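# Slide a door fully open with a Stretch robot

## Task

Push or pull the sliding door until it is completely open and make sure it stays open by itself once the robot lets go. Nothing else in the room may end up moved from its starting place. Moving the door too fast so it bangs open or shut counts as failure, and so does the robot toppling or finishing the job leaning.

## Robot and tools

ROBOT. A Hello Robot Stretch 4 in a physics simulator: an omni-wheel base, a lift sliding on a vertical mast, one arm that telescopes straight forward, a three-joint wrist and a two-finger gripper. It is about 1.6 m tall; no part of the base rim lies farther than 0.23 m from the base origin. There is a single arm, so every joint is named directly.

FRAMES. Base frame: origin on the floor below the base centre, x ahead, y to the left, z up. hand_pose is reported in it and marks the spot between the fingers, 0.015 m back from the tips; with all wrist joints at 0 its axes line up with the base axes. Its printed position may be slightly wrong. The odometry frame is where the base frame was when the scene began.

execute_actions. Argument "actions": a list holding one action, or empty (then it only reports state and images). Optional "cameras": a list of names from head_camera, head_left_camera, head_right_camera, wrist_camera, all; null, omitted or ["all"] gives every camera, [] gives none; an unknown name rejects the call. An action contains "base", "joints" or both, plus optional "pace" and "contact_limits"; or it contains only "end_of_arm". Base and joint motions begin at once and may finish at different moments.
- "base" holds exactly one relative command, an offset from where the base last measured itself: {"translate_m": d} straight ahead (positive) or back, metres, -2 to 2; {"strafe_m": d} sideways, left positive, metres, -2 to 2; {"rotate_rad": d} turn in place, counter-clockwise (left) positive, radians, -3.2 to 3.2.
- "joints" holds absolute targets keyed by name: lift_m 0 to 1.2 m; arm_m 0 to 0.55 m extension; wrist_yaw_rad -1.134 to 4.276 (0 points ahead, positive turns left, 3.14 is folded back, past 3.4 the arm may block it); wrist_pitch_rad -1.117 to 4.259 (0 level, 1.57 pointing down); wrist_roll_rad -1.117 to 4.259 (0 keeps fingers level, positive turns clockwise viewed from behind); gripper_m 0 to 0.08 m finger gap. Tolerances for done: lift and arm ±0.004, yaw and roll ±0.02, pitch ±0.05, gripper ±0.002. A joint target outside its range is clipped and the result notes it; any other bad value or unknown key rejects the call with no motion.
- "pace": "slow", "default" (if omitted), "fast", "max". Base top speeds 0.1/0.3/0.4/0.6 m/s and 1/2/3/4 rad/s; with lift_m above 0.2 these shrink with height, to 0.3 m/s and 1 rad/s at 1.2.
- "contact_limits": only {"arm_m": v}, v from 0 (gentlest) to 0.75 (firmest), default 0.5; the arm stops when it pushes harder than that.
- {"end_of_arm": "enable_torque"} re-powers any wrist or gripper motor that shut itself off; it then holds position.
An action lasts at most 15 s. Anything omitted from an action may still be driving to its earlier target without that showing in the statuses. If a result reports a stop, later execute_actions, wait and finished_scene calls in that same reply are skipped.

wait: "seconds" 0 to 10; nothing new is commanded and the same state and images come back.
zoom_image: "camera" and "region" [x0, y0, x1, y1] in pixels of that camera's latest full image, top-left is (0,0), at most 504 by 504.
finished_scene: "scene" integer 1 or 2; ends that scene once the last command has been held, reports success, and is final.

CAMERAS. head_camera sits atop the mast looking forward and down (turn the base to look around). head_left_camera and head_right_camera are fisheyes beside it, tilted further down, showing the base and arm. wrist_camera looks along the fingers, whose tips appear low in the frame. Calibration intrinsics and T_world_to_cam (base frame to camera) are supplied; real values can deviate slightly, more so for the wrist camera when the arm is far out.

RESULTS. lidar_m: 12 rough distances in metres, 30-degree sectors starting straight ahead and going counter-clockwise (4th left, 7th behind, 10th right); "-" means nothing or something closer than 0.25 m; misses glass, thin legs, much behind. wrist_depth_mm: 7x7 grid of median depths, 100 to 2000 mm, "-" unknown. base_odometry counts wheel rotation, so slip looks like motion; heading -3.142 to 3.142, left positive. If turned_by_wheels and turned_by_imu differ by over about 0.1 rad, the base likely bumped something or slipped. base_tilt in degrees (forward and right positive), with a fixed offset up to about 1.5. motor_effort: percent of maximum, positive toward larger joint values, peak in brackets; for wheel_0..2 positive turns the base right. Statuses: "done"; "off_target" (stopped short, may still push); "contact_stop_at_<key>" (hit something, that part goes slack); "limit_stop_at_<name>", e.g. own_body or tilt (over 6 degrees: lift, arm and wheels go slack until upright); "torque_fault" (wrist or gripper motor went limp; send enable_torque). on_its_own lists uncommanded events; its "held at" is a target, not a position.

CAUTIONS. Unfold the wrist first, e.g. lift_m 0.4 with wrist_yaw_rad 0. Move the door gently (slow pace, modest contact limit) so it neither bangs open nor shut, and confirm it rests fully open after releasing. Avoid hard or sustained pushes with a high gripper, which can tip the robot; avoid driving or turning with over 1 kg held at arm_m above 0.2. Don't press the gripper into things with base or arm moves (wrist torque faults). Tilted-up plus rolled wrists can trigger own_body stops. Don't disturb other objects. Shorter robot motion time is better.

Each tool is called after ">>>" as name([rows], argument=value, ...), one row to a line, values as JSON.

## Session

>>> execute_actions(actions=[])

Scene clock: 0.00 s.
base_odometry: x=+0.000 y=+0.000 heading=+0.000 (m, m, rad; odometry frame)
turned_by_wheels: +0.000 (rad since the last result)
turned_by_imu: +0.000 (rad since the last result)
base_tilt: forward=+0.5 right=+0.7 (deg)
lidar_m: 0.99 0.95 0.82 1.12 1.83 1.31 0.86 0.81 0.84 1.22 1.86 1.73
base_status: not commanded
joint_positions: lift_m=+0.232 arm_m=+0.001 wrist_yaw_rad=+3.161 wrist_pitch_rad=-0.001 wrist_roll_rad=+0.013 gripper_m=+0.040
joint_status: not commanded
motor_effort: lift_m=+19 arm_m=-1 wrist_yaw_rad=+1 wrist_pitch_rad=-6 wrist_roll_rad=+1 gripper_m=-1 wheel_0=+0 wheel_1=+0 wheel_2=+0 (%)
hand_pose: x=-0.0421 y=+0.0832 z=+0.4106 quat_wxyz=(-0.010, +0.000, +0.007, +1.000) (m; base frame)
wrist_depth_mm: - 132 1008 1182 1430 1708 1576 / - 124 237 1229 1397 1756 1576 / - 133 196 1205 1397 1661 1618 / 121 134 976 1229 1464 1661 1661 / 798 891 1008 1205 1430 1661 1618 / 798 878 960 1182 140 1308 1308 / 798 - 150 976 - - 991
pictures: head_camera, head_left_camera, head_right_camera, wrist_camera
camera_calibration (this result's frames):
wrist_camera: T_world_to_cam=[[0.0262049, 0.998898, -0.0389292, -0.0730333], [0.0412324, -0.0399895, -0.998349, 0.46218], [-0.998806, 0.0245565, -0.0422349, 0.128295], [0, 0, 0, 1]] pos_world=[0.110999, 0.0882847, 0.463993]
Images, in order (width x height): head_camera 420x560, head_left_camera 420x672, head_right_camera 420x672, wrist_camera 616x392.

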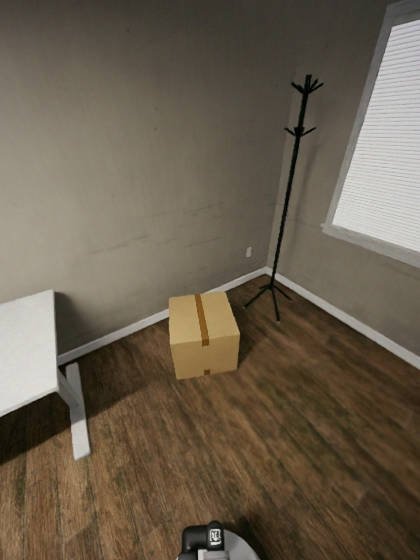

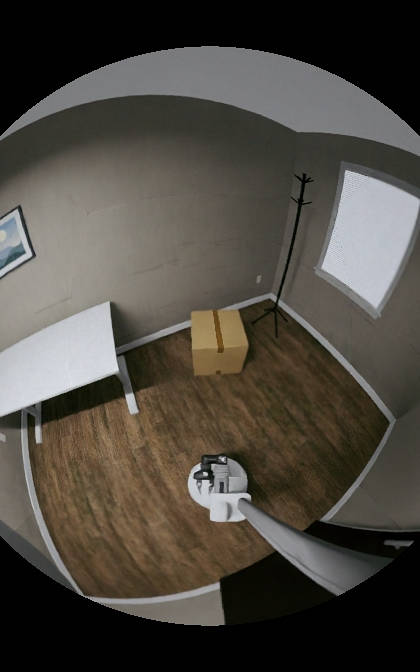

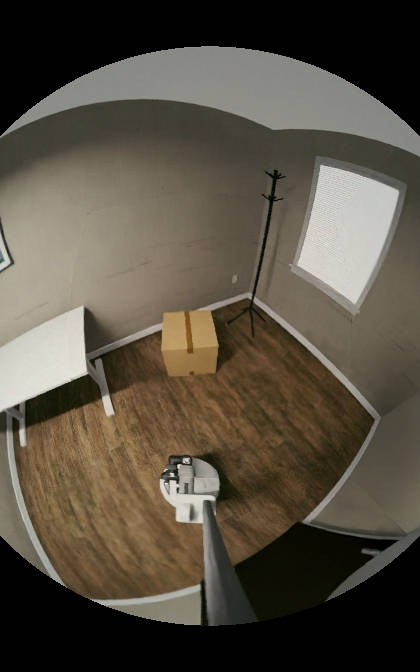

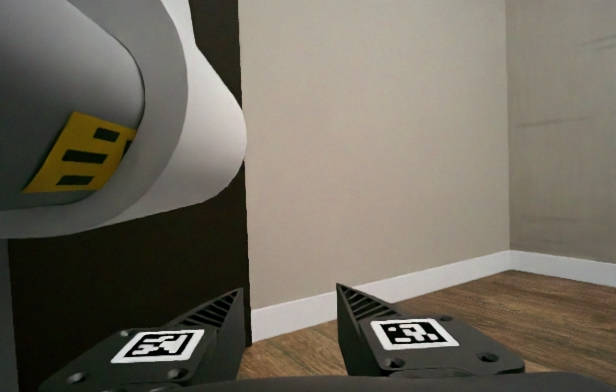

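>>> execute_actions([
  {"base":{"rotate_rad":-2.62},"joints":{"lift_m":0.8,"wrist_yaw_rad":0,"gripper_m":0.08}},
], cameras=[])

>>> execute_actions([
  {"base":{"strafe_m":0.5},"joints":{"arm_m":0.1}},
], cameras=["head_camera","wrist_camera"])

Scene clock: 3.50 s.
base_odometry: x=+0.000 y=+0.000 heading=-2.620 (m, m, rad; odometry frame)
turned_by_wheels: -2.620 (rad since the last result)
turned_by_imu: -2.580 (rad since the last result)
base_tilt: forward=+0.4 right=+0.7 (deg)
lidar_m: 0.79 0.82 1.23 1.86 1.73 0.97 0.91 0.82 1.16 1.81 1.27 0.86
base_status: done
joint_positions: lift_m=+0.800 arm_m=+0.001 wrist_yaw_rad=+0.000 wrist_pitch_rad=-0.001 wrist_roll_rad=+0.013 gripper_m=+0.080
joint_status: all done
motor_effort: lift_m=+24(25) arm_m=-1(1) wrist_yaw_rad=-1(5) wrist_pitch_rad=-6(7) wrist_roll_rad=+0(0) gripper_m=+1(1) wheel_0=+1(9) wheel_1=+0(3) wheel_2=+0(7) (%)
hand_pose: x=+0.3850 y=-0.0874 z=+0.9780 quat_wxyz=(+1.000, +0.007, +0.000, +0.000) (m; base frame)
wrist_depth_mm: 574 580 591 597 603 609 668 / 574 580 585 603 603 609 676 / 580 591 591 603 615 621 683 / 580 585 597 609 615 627 683 / 585 591 609 603 615 627 699 / 591 597 603 609 164 627 699 / - 114 609 615 384 - -
pictures: none
No camera images: the call's "cameras" was empty. Leave "cameras" out to get every camera's image.

Scene clock: 6.50 s.
base_odometry: x=+0.249 y=-0.434 heading=-2.620 (m, m, rad; odometry frame)
turned_by_wheels: +0.000 (rad since the last result)
turned_by_imu: -0.001 (rad since the last result)
base_tilt: forward=+0.4 right=+0.6 (deg)
lidar_m: 0.78 0.90 1.22 1.37 1.41 0.81 0.81 1.08 1.18 2.32 1.16 0.85
base_status: done
joint_positions: lift_m=+0.800 arm_m=+0.099 wrist_yaw_rad=+0.000 wrist_pitch_rad=-0.001 wrist_roll_rad=+0.013 gripper_m=+0.080
joint_status: all done
motor_effort: lift_m=+22(24) arm_m=+5(5) wrist_yaw_rad=+1(1) wrist_pitch_rad=-7(7) wrist_roll_rad=+1(2) gripper_m=+0(0) wheel_0=+0(9) wheel_1=+0(9) wheel_2=+0(0) (%)
hand_pose: x=+0.4827 y=-0.0874 z=+0.9781 quat_wxyz=(+1.000, +0.007, +0.000, +0.000) (m; base frame)
wrist_depth_mm: 525 535 535 496 500 508 512 / 530 539 535 492 504 512 517 / 535 544 544 496 512 512 521 / 539 549 554 504 512 521 525 / 544 554 554 500 517 525 525 / 549 549 544 508 164 521 535 / - 115 554 512 332 - -
pictures: head_camera, wrist_camera
camera_calibration (this result's frames):
wrist_camera: T_world_to_cam=[[-0.0457234, -0.998195, -0.0389258, -0.0340852], [-0.0404182, 0.0407832, -0.99835, 1.04675], [0.998136, -0.0440747, -0.04221, -0.289301], [0, 0, 0, 1]] pos_world=[0.329511, -0.0894643, 1.03148]
Images, in order (width x height): head_camera 420x560, wrist_camera 616x392.

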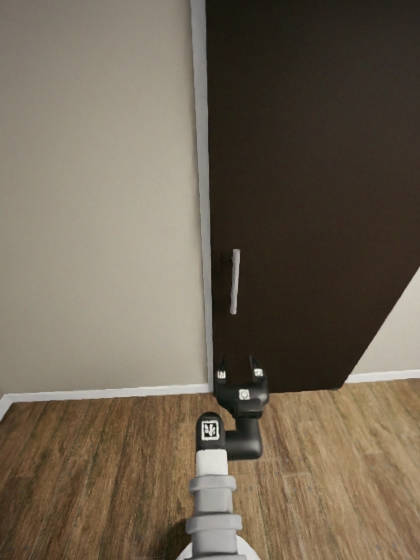

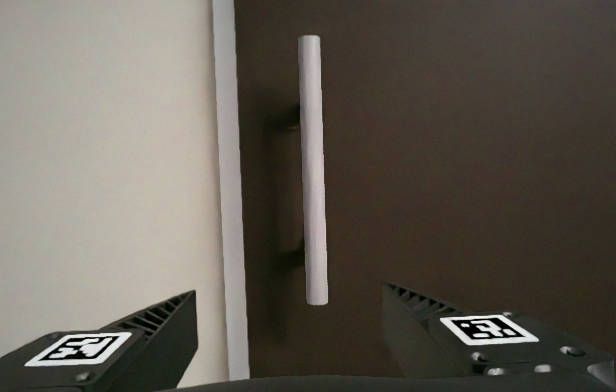

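>>> execute_actions([
  {"base":{"strafe_m":-0.027},"joints":{"arm_m":0.2,"lift_m":0.84}},
], cameras=[])

>>> execute_actions([
  {"base":{"translate_m":0.215}},
], cameras=["wrist_camera"])

>>> execute_actions([
  {"base":{"strafe_m":-0.72},"pace":"slow"},
])

Scene clock: 8.40 s.
base_odometry: x=+0.236 y=-0.410 heading=-2.620 (m, m, rad; odometry frame)
turned_by_wheels: +0.000 (rad since the last result)
turned_by_imu: +0.000 (rad since the last result)
base_tilt: forward=+0.3 right=+0.8 (deg)
lidar_m: 0.76 0.89 1.24 1.35 1.42 0.78 0.82 1.07 1.18 2.30 1.17 0.84
base_status: done
joint_positions: lift_m=+0.840 arm_m=+0.199 wrist_yaw_rad=+0.000 wrist_pitch_rad=-0.001 wrist_roll_rad=+0.013 gripper_m=+0.080
joint_status: all done
motor_effort: lift_m=+23(26) arm_m=+5(5) wrist_yaw_rad=-1(2) wrist_pitch_rad=-7(6) wrist_roll_rad=+0(3) gripper_m=+1(1) wheel_0=-1(10) wheel_1=+1(6) wheel_2=+0(0) (%)
hand_pose: x=+0.5827 y=-0.0874 z=+1.0180 quat_wxyz=(+1.000, +0.007, +0.000, +0.000) (m; base frame)
wrist_depth_mm: 436 442 394 394 399 407 413 / 436 445 394 402 404 410 415 / 442 449 399 402 413 413 418 / 445 449 402 407 410 415 424 / 445 449 404 407 415 418 424 / 452 455 407 407 164 421 430 / - 114 413 413 282 - -
pictures: none
No camera images: the call's "cameras" was empty. Leave "cameras" out to get every camera's image.

Scene clock: 10.53 s.
base_odometry: x=+0.049 y=-0.517 heading=-2.620 (m, m, rad; odometry frame)
turned_by_wheels: +0.000 (rad since the last result)
turned_by_imu: +0.000 (rad since the last result)
base_tilt: forward=+0.4 right=+0.8 (deg)
lidar_m: 0.55 0.68 0.92 1.40 1.43 1.20 1.03 1.23 1.49 2.28 0.87 0.64
base_status: done
joint_positions: lift_m=+0.840 arm_m=+0.199 wrist_yaw_rad=+0.000 wrist_pitch_rad=-0.001 wrist_roll_rad=+0.013 gripper_m=+0.080
joint_status: not commanded
motor_effort: lift_m=+23(23) arm_m=+5(5) wrist_yaw_rad=+0(1) wrist_pitch_rad=-6(7) wrist_roll_rad=+2(1) gripper_m=+1(1) wheel_0=+0(9) wheel_1=-1(4) wheel_2=+1(9) (%)
hand_pose: x=+0.5827 y=-0.0874 z=+1.0180 quat_wxyz=(+1.000, +0.007, +0.000, +0.000) (m; base frame)
wrist_depth_mm: 234 183 185 121 190 193 195 / 235 185 186 122 191 194 196 / 237 186 187 123 193 196 198 / 239 187 189 125 195 198 199 / 240 189 191 125 196 198 201 / 242 189 192 126 164 199 202 / - 114 193 126 172 - -
pictures: wrist_camera
camera_calibration (this result's frames):
wrist_camera: T_world_to_cam=[[-0.0456666, -0.998198, -0.0389292, -0.0279746], [-0.040346, 0.040781, -0.998353, 1.09063], [0.998142, -0.0440207, -0.0421356, -0.387541], [0, 0, 0, 1]] pos_world=[0.429546, -0.0894611, 1.07142]
Images, in order (width x height): wrist_camera 616x392.

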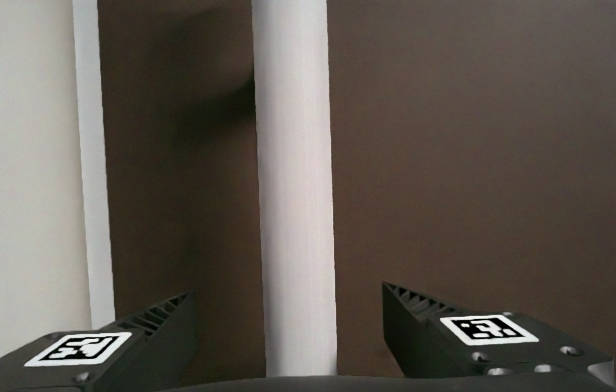

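Scene clock: 18.87 s.
base_odometry: x=-0.310 y=+0.106 heading=-2.619 (m, m, rad; odometry frame)
turned_by_wheels: +0.001 (rad since the last result)
turned_by_imu: +0.008 (rad since the last result)
base_tilt: forward=+0.3 right=+0.7 (deg)
lidar_m: 0.51 0.96 0.94 2.14 2.14 1.28 1.00 1.04 1.49 1.58 0.84 0.63
base_status: done
joint_positions: lift_m=+0.840 arm_m=+0.199 wrist_yaw_rad=+0.006 wrist_pitch_rad=-0.001 wrist_roll_rad=+0.013 gripper_m=+0.080
joint_status: not commanded
on_its_own: wrist_yaw_rad is at rest, and its effort (-18) is outside its rest range (-13 to +13)
motor_effort: lift_m=+23(23) arm_m=+4(5) wrist_yaw_rad=-18(58) wrist_pitch_rad=-7(8) wrist_roll_rad=+1(1) gripper_m=+0(0) wheel_0=+6(31) wheel_1=+0(10) wheel_2=+3(5) (%)
hand_pose: x=+0.5833 y=-0.0861 z=+1.0180 quat_wxyz=(+1.000, +0.007, +0.000, +0.003) (m; base frame)
wrist_depth_mm: 183 183 121 187 189 191 192 / 185 186 122 188 190 192 193 / 186 186 122 190 192 193 196 / - 188 123 191 193 195 196 / - 190 123 193 195 196 198 / - 190 124 194 165 196 199 / - 114 126 196 172 - -
pictures: head_camera, head_left_camera, head_right_camera, wrist_camera
camera_calibration (this result's frames):
wrist_camera: T_world_to_cam=[[-0.0394284, -0.998464, -0.0389271, -0.0302836], [-0.0406145, 0.0405266, -0.998353, 1.09073], [0.998397, -0.0377824, -0.04215, -0.387659], [0, 0, 0, 1]] pos_world=[0.430143, -0.0890875, 1.07142]
Images, in order (width x height): head_camera 420x560, head_left_camera 420x672, head_right_camera 420x672, wrist_camera 616x392.

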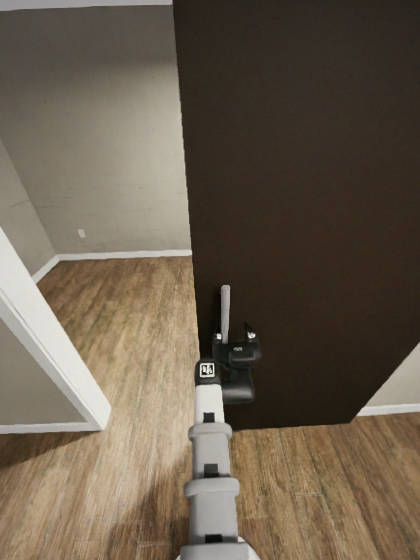

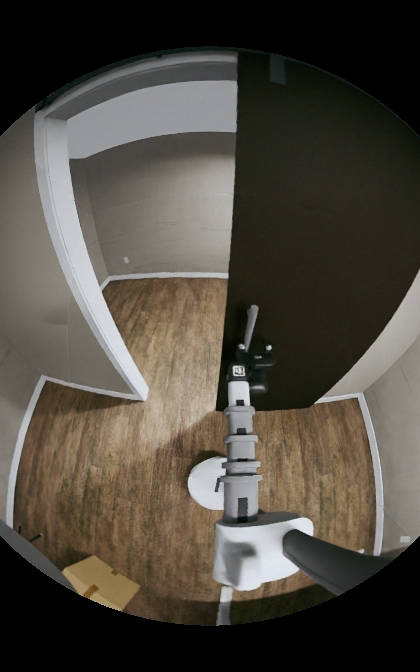

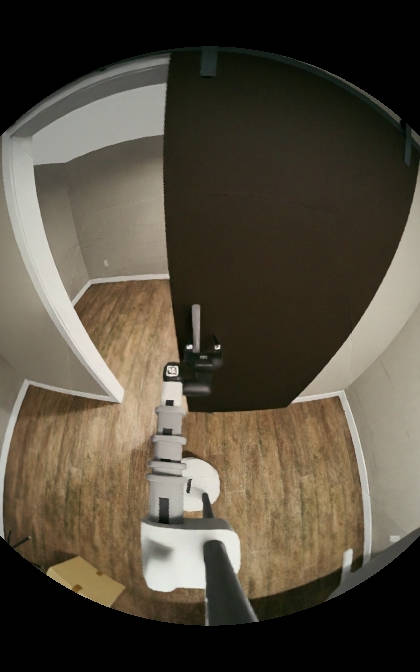

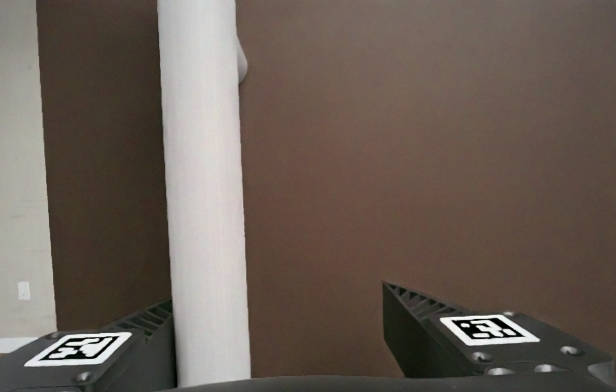

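>>> execute_actions([
  {"base":{"strafe_m":-0.11},"pace":"slow"},
], cameras=["head_right_camera","wrist_camera"])

Scene clock: 21.33 s.
base_odometry: x=-0.365 y=+0.202 heading=-2.618 (m, m, rad; odometry frame)
turned_by_wheels: +0.001 (rad since the last result)
turned_by_imu: +0.002 (rad since the last result)
base_tilt: forward=+0.4 right=+0.6 (deg)
lidar_m: 0.55 1.08 1.03 2.24 1.42 1.33 1.01 1.04 1.49 1.47 0.86 0.63
base_status: done
joint_positions: lift_m=+0.840 arm_m=+0.199 wrist_yaw_rad=+0.006 wrist_pitch_rad=-0.001 wrist_roll_rad=+0.013 gripper_m=+0.080
joint_status: not commanded
on_its_own: wrist_yaw_rad is at rest, and its effort (-16) is outside its rest range (-13 to +13)
motor_effort: lift_m=+23(23) arm_m=+4(5) wrist_yaw_rad=-16(37) wrist_pitch_rad=-6(5) wrist_roll_rad=+3(3) gripper_m=-1(0) wheel_0=+8(17) wheel_1=+1(7) wheel_2=+2(5) (%)
hand_pose: x=+0.5833 y=-0.0862 z=+1.0180 quat_wxyz=(+1.000, +0.007, +0.000, +0.003) (m; base frame)
wrist_depth_mm: 184 184 122 187 189 190 191 / 185 185 122 189 190 191 193 / 187 186 122 190 191 193 194 / - 188 123 191 193 195 196 / - 190 123 193 194 196 198 / - 190 124 194 165 196 199 / - 114 126 196 172 - -
pictures: head_right_camera, wrist_camera
camera_calibration (this result's frames):
wrist_camera: T_world_to_cam=[[-0.0399526, -0.998443, -0.038932, -0.0300846], [-0.0404994, 0.0405492, -0.998356, 1.0907], [0.99838, -0.0383102, -0.0420564, -0.387749], [0, 0, 0, 1]] pos_world=[0.430092, -0.0891193, 1.07142]
Images, in order (width x height): head_right_camera 420x672, wrist_camera 616x392.

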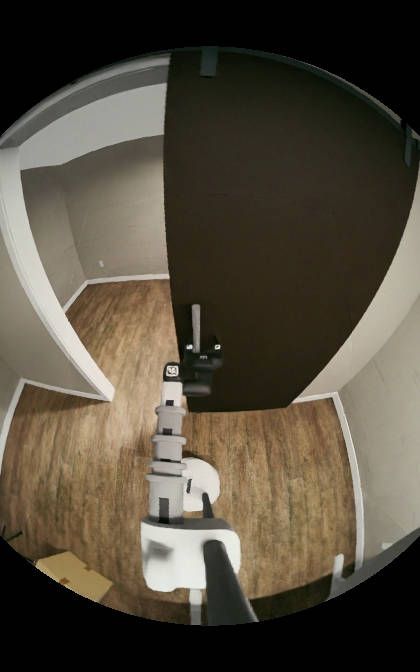

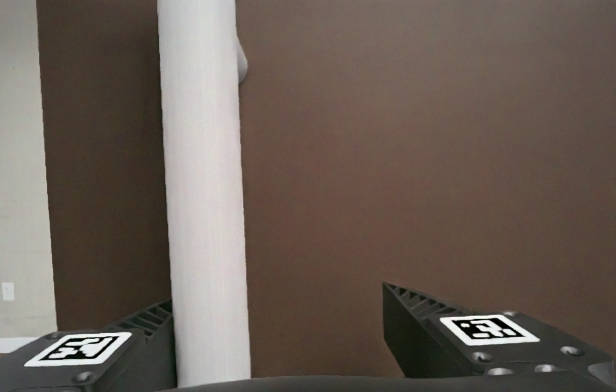

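>>> execute_actions([
  {"base":{"strafe_m":-0.04},"pace":"slow"},
], cameras=["wrist_camera"])

Scene clock: 22.93 s.
base_odometry: x=-0.385 y=+0.236 heading=-2.618 (m, m, rad; odometry frame)
turned_by_wheels: +0.000 (rad since the last result)
turned_by_imu: +0.000 (rad since the last result)
base_tilt: forward=+0.3 right=+0.7 (deg)
lidar_m: 0.53 3.02 1.05 2.28 1.47 1.34 1.00 1.07 1.48 1.43 0.86 0.62
base_status: done
joint_positions: lift_m=+0.840 arm_m=+0.199 wrist_yaw_rad=+0.002 wrist_pitch_rad=-0.001 wrist_roll_rad=+0.013 gripper_m=+0.080
joint_status: not commanded
motor_effort: lift_m=+23(23) arm_m=+5(5) wrist_yaw_rad=-8(36) wrist_pitch_rad=-6(7) wrist_roll_rad=+1(3) gripper_m=+0(0) wheel_0=+3(20) wheel_1=-1(2) wheel_2=+1(3) (%)
hand_pose: x=+0.5830 y=-0.0869 z=+1.0180 quat_wxyz=(+1.000, +0.007, +0.000, +0.001) (m; base frame)
wrist_depth_mm: 182 183 121 187 189 191 192 / 184 185 122 189 191 193 194 / 186 186 122 190 192 194 196 / - 187 122 193 193 195 197 / - 189 123 193 195 197 198 / - 189 124 194 165 197 200 / - 114 125 195 171 - -
pictures: wrist_camera
camera_calibration (this result's frames):
wrist_camera: T_world_to_cam=[[-0.0433725, -0.9983, -0.0389313, -0.0288196], [-0.0403771, 0.0406877, -0.998356, 1.09065], [0.998243, -0.0417293, -0.0420732, -0.387682], [0, 0, 0, 1]] pos_world=[0.429788, -0.0893243, 1.07142]
Images, in order (width x height): wrist_camera 616x392.

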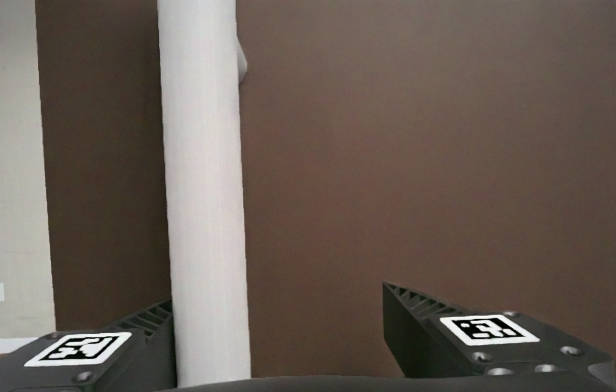

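>>> execute_actions([
  {"base":{"strafe_m":-0.025},"pace":"slow"},
], cameras=["wrist_camera"])

Scene clock: 24.47 s.
base_odometry: x=-0.397 y=+0.258 heading=-2.616 (m, m, rad; odometry frame)
turned_by_wheels: +0.002 (rad since the last result)
turned_by_imu: +0.002 (rad since the last result)
base_tilt: forward=+0.3 right=+0.5 (deg)
lidar_m: 0.53 3.01 1.06 2.29 1.46 1.36 0.99 1.08 1.48 1.42 0.85 0.60
base_status: done
joint_positions: lift_m=+0.840 arm_m=+0.199 wrist_yaw_rad=+0.010 wrist_pitch_rad=-0.001 wrist_roll_rad=+0.013 gripper_m=+0.080
joint_status: not commanded
on_its_own: wrist_yaw_rad is at rest, and its effort (-28) is outside its rest range (-13 to +13)
motor_effort: lift_m=+23(23) arm_m=+5(5) wrist_yaw_rad=-28(39) wrist_pitch_rad=-7(7) wrist_roll_rad=+1(1) gripper_m=-1(1) wheel_0=+14(20) wheel_1=+4(1) wheel_2=+4(4) (%)
hand_pose: x=+0.5837 y=-0.0852 z=+1.0181 quat_wxyz=(+1.000, +0.007, -0.001, +0.005) (m; base frame)
wrist_depth_mm: 184 184 121 186 187 189 189 / 185 185 121 188 189 189 190 / - 186 122 189 190 191 192 / - 188 122 190 191 192 194 / - 189 122 191 193 194 195 / - 190 123 193 165 195 196 / - 115 125 195 171 - -
pictures: wrist_camera
camera_calibration (this result's frames):
wrist_camera: T_world_to_cam=[[-0.0356099, -0.998607, -0.0389438, -0.0316797], [-0.0404084, 0.0403754, -0.998367, 1.09067], [0.998548, -0.0339781, -0.0417899, -0.388085], [0, 0, 0, 1]] pos_world=[0.430466, -0.0888583, 1.07144]
Images, in order (width x height): wrist_camera 616x392.

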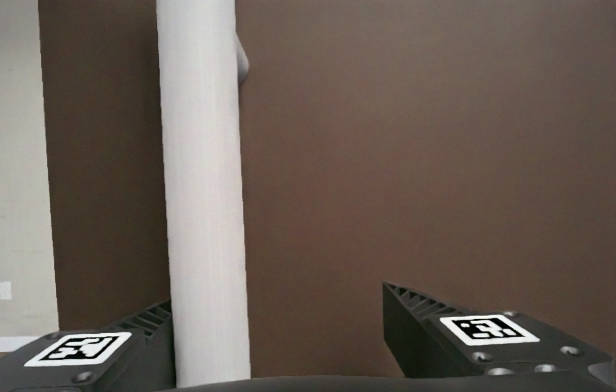

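>>> execute_actions([
  {"base":{"strafe_m":0.025},"joints":{"arm_m":0.1}},
], cameras=["wrist_camera"])

>>> wait(seconds=3)

Scene clock: 26.03 s.
base_odometry: x=-0.385 y=+0.236 heading=-2.616 (m, m, rad; odometry frame)
turned_by_wheels: +0.000 (rad since the last result)
turned_by_imu: +0.000 (rad since the last result)
base_tilt: forward=+0.4 right=+0.7 (deg)
lidar_m: 0.51 3.02 1.03 2.28 1.45 1.36 1.00 1.08 1.48 1.40 0.84 0.62
base_status: done
joint_positions: lift_m=+0.840 arm_m=+0.101 wrist_yaw_rad=+0.000 wrist_pitch_rad=-0.001 wrist_roll_rad=+0.013 gripper_m=+0.080
joint_status: all done
motor_effort: lift_m=+23(23) arm_m=-5(9) wrist_yaw_rad=+1(30) wrist_pitch_rad=-6(8) wrist_roll_rad=+1(2) gripper_m=-1(0) wheel_0=+1(10) wheel_1=-1(7) wheel_2=+0(7) (%)
hand_pose: x=+0.4844 y=-0.0874 z=+1.0180 quat_wxyz=(+1.000, +0.007, +0.000, +0.000) (m; base frame)
wrist_depth_mm: - - 279 283 286 291 293 / - - 283 285 289 291 294 / - - 286 287 291 294 297 / - - 285 290 293 296 298 / - - 290 291 294 296 300 / - 287 290 293 164 297 301 / - 114 291 294 221 - -
pictures: wrist_camera
camera_calibration (this result's frames):
wrist_camera: T_world_to_cam=[[-0.0459317, -0.998186, -0.0389246, -0.0323957], [-0.0404354, 0.0407916, -0.998349, 1.08669], [0.998126, -0.044282, -0.0422357, -0.289327], [0, 0, 0, 1]] pos_world=[0.331237, -0.0894767, 1.07141]
Images, in order (width x height): wrist_camera 616x392.

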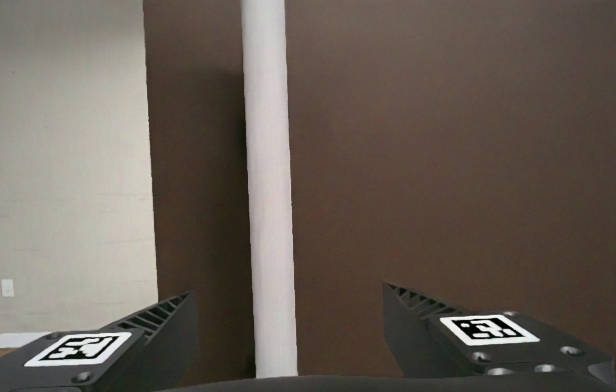

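Scene clock: 29.03 s.
base_odometry: x=-0.385 y=+0.236 heading=-2.616 (m, m, rad; odometry frame)
turned_by_wheels: +0.000 (rad since the last result)
turned_by_imu: +0.000 (rad since the last result)
base_tilt: forward=+0.4 right=+0.7 (deg)
lidar_m: 0.51 2.99 1.04 2.26 1.46 1.35 1.01 1.06 1.47 1.43 0.87 0.61
base_status: done
joint_positions: lift_m=+0.840 arm_m=+0.101 wrist_yaw_rad=+0.000 wrist_pitch_rad=-0.001 wrist_roll_rad=+0.013 gripper_m=+0.080
joint_status: all done
motor_effort: lift_m=+23(23) arm_m=-5(9) wrist_yaw_rad=+2(30) wrist_pitch_rad=-7(8) wrist_roll_rad=+2(2) gripper_m=+0(0) wheel_0=+1(10) wheel_1=-1(7) wheel_2=+0(7) (%)
hand_pose: x=+0.4844 y=-0.0874 z=+1.0180 quat_wxyz=(+1.000, +0.007, +0.000, +0.000) (m; base frame)
wrist_depth_mm: - - 281 283 286 290 291 / - - 282 286 289 291 296 / - - 285 289 291 296 297 / - - 287 290 293 296 298 / - - 289 291 297 297 301 / - - 290 293 165 300 303 / - 115 291 297 223 - -
wait: 3.00 s; at rest by 0.27 s
pictures: head_camera, head_left_camera, head_right_camera, wrist_camera
camera_calibration (this result's frames):
wrist_camera: T_world_to_cam=[[-0.0459306, -0.998186, -0.0389243, -0.0323963], [-0.0404355, 0.0407913, -0.998349, 1.08669], [0.998126, -0.0442808, -0.0422357, -0.289327], [0, 0, 0, 1]] pos_world=[0.331237, -0.0894766, 1.07141]
Images, in order (width x height): head_camera 420x560, head_left_camera 420x672, head_right_camera 420x672, wrist_camera 616x392.

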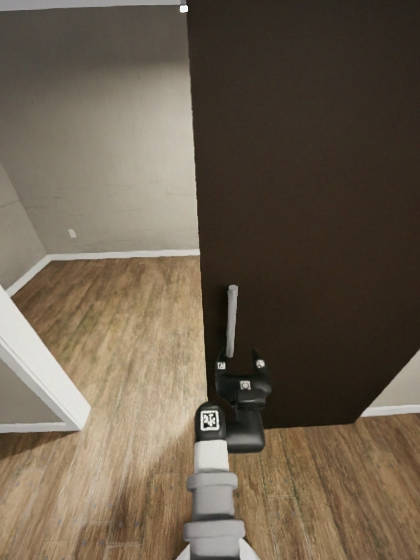

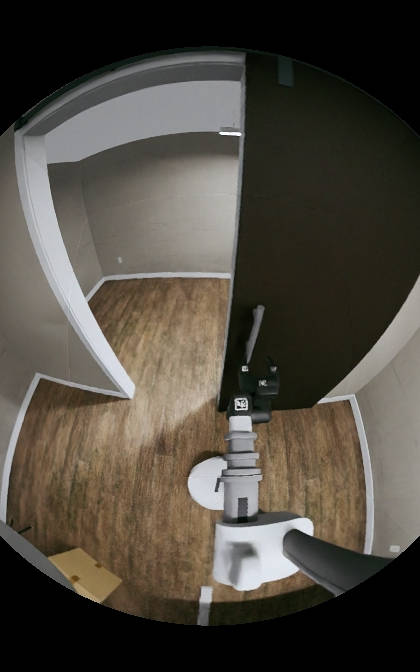

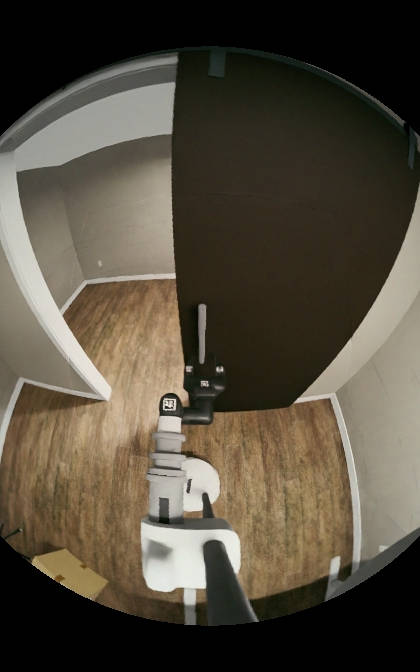

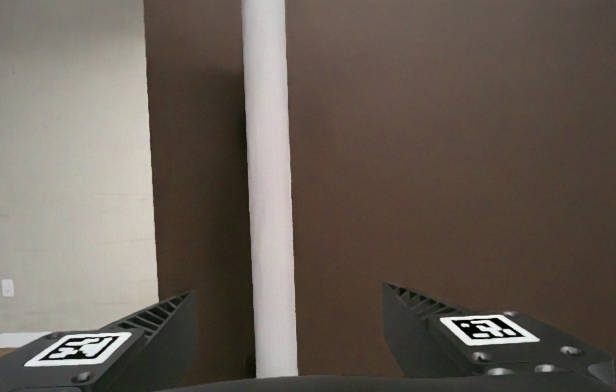

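>>> finished_scene(scene=2)

The scene is finished: the task was done.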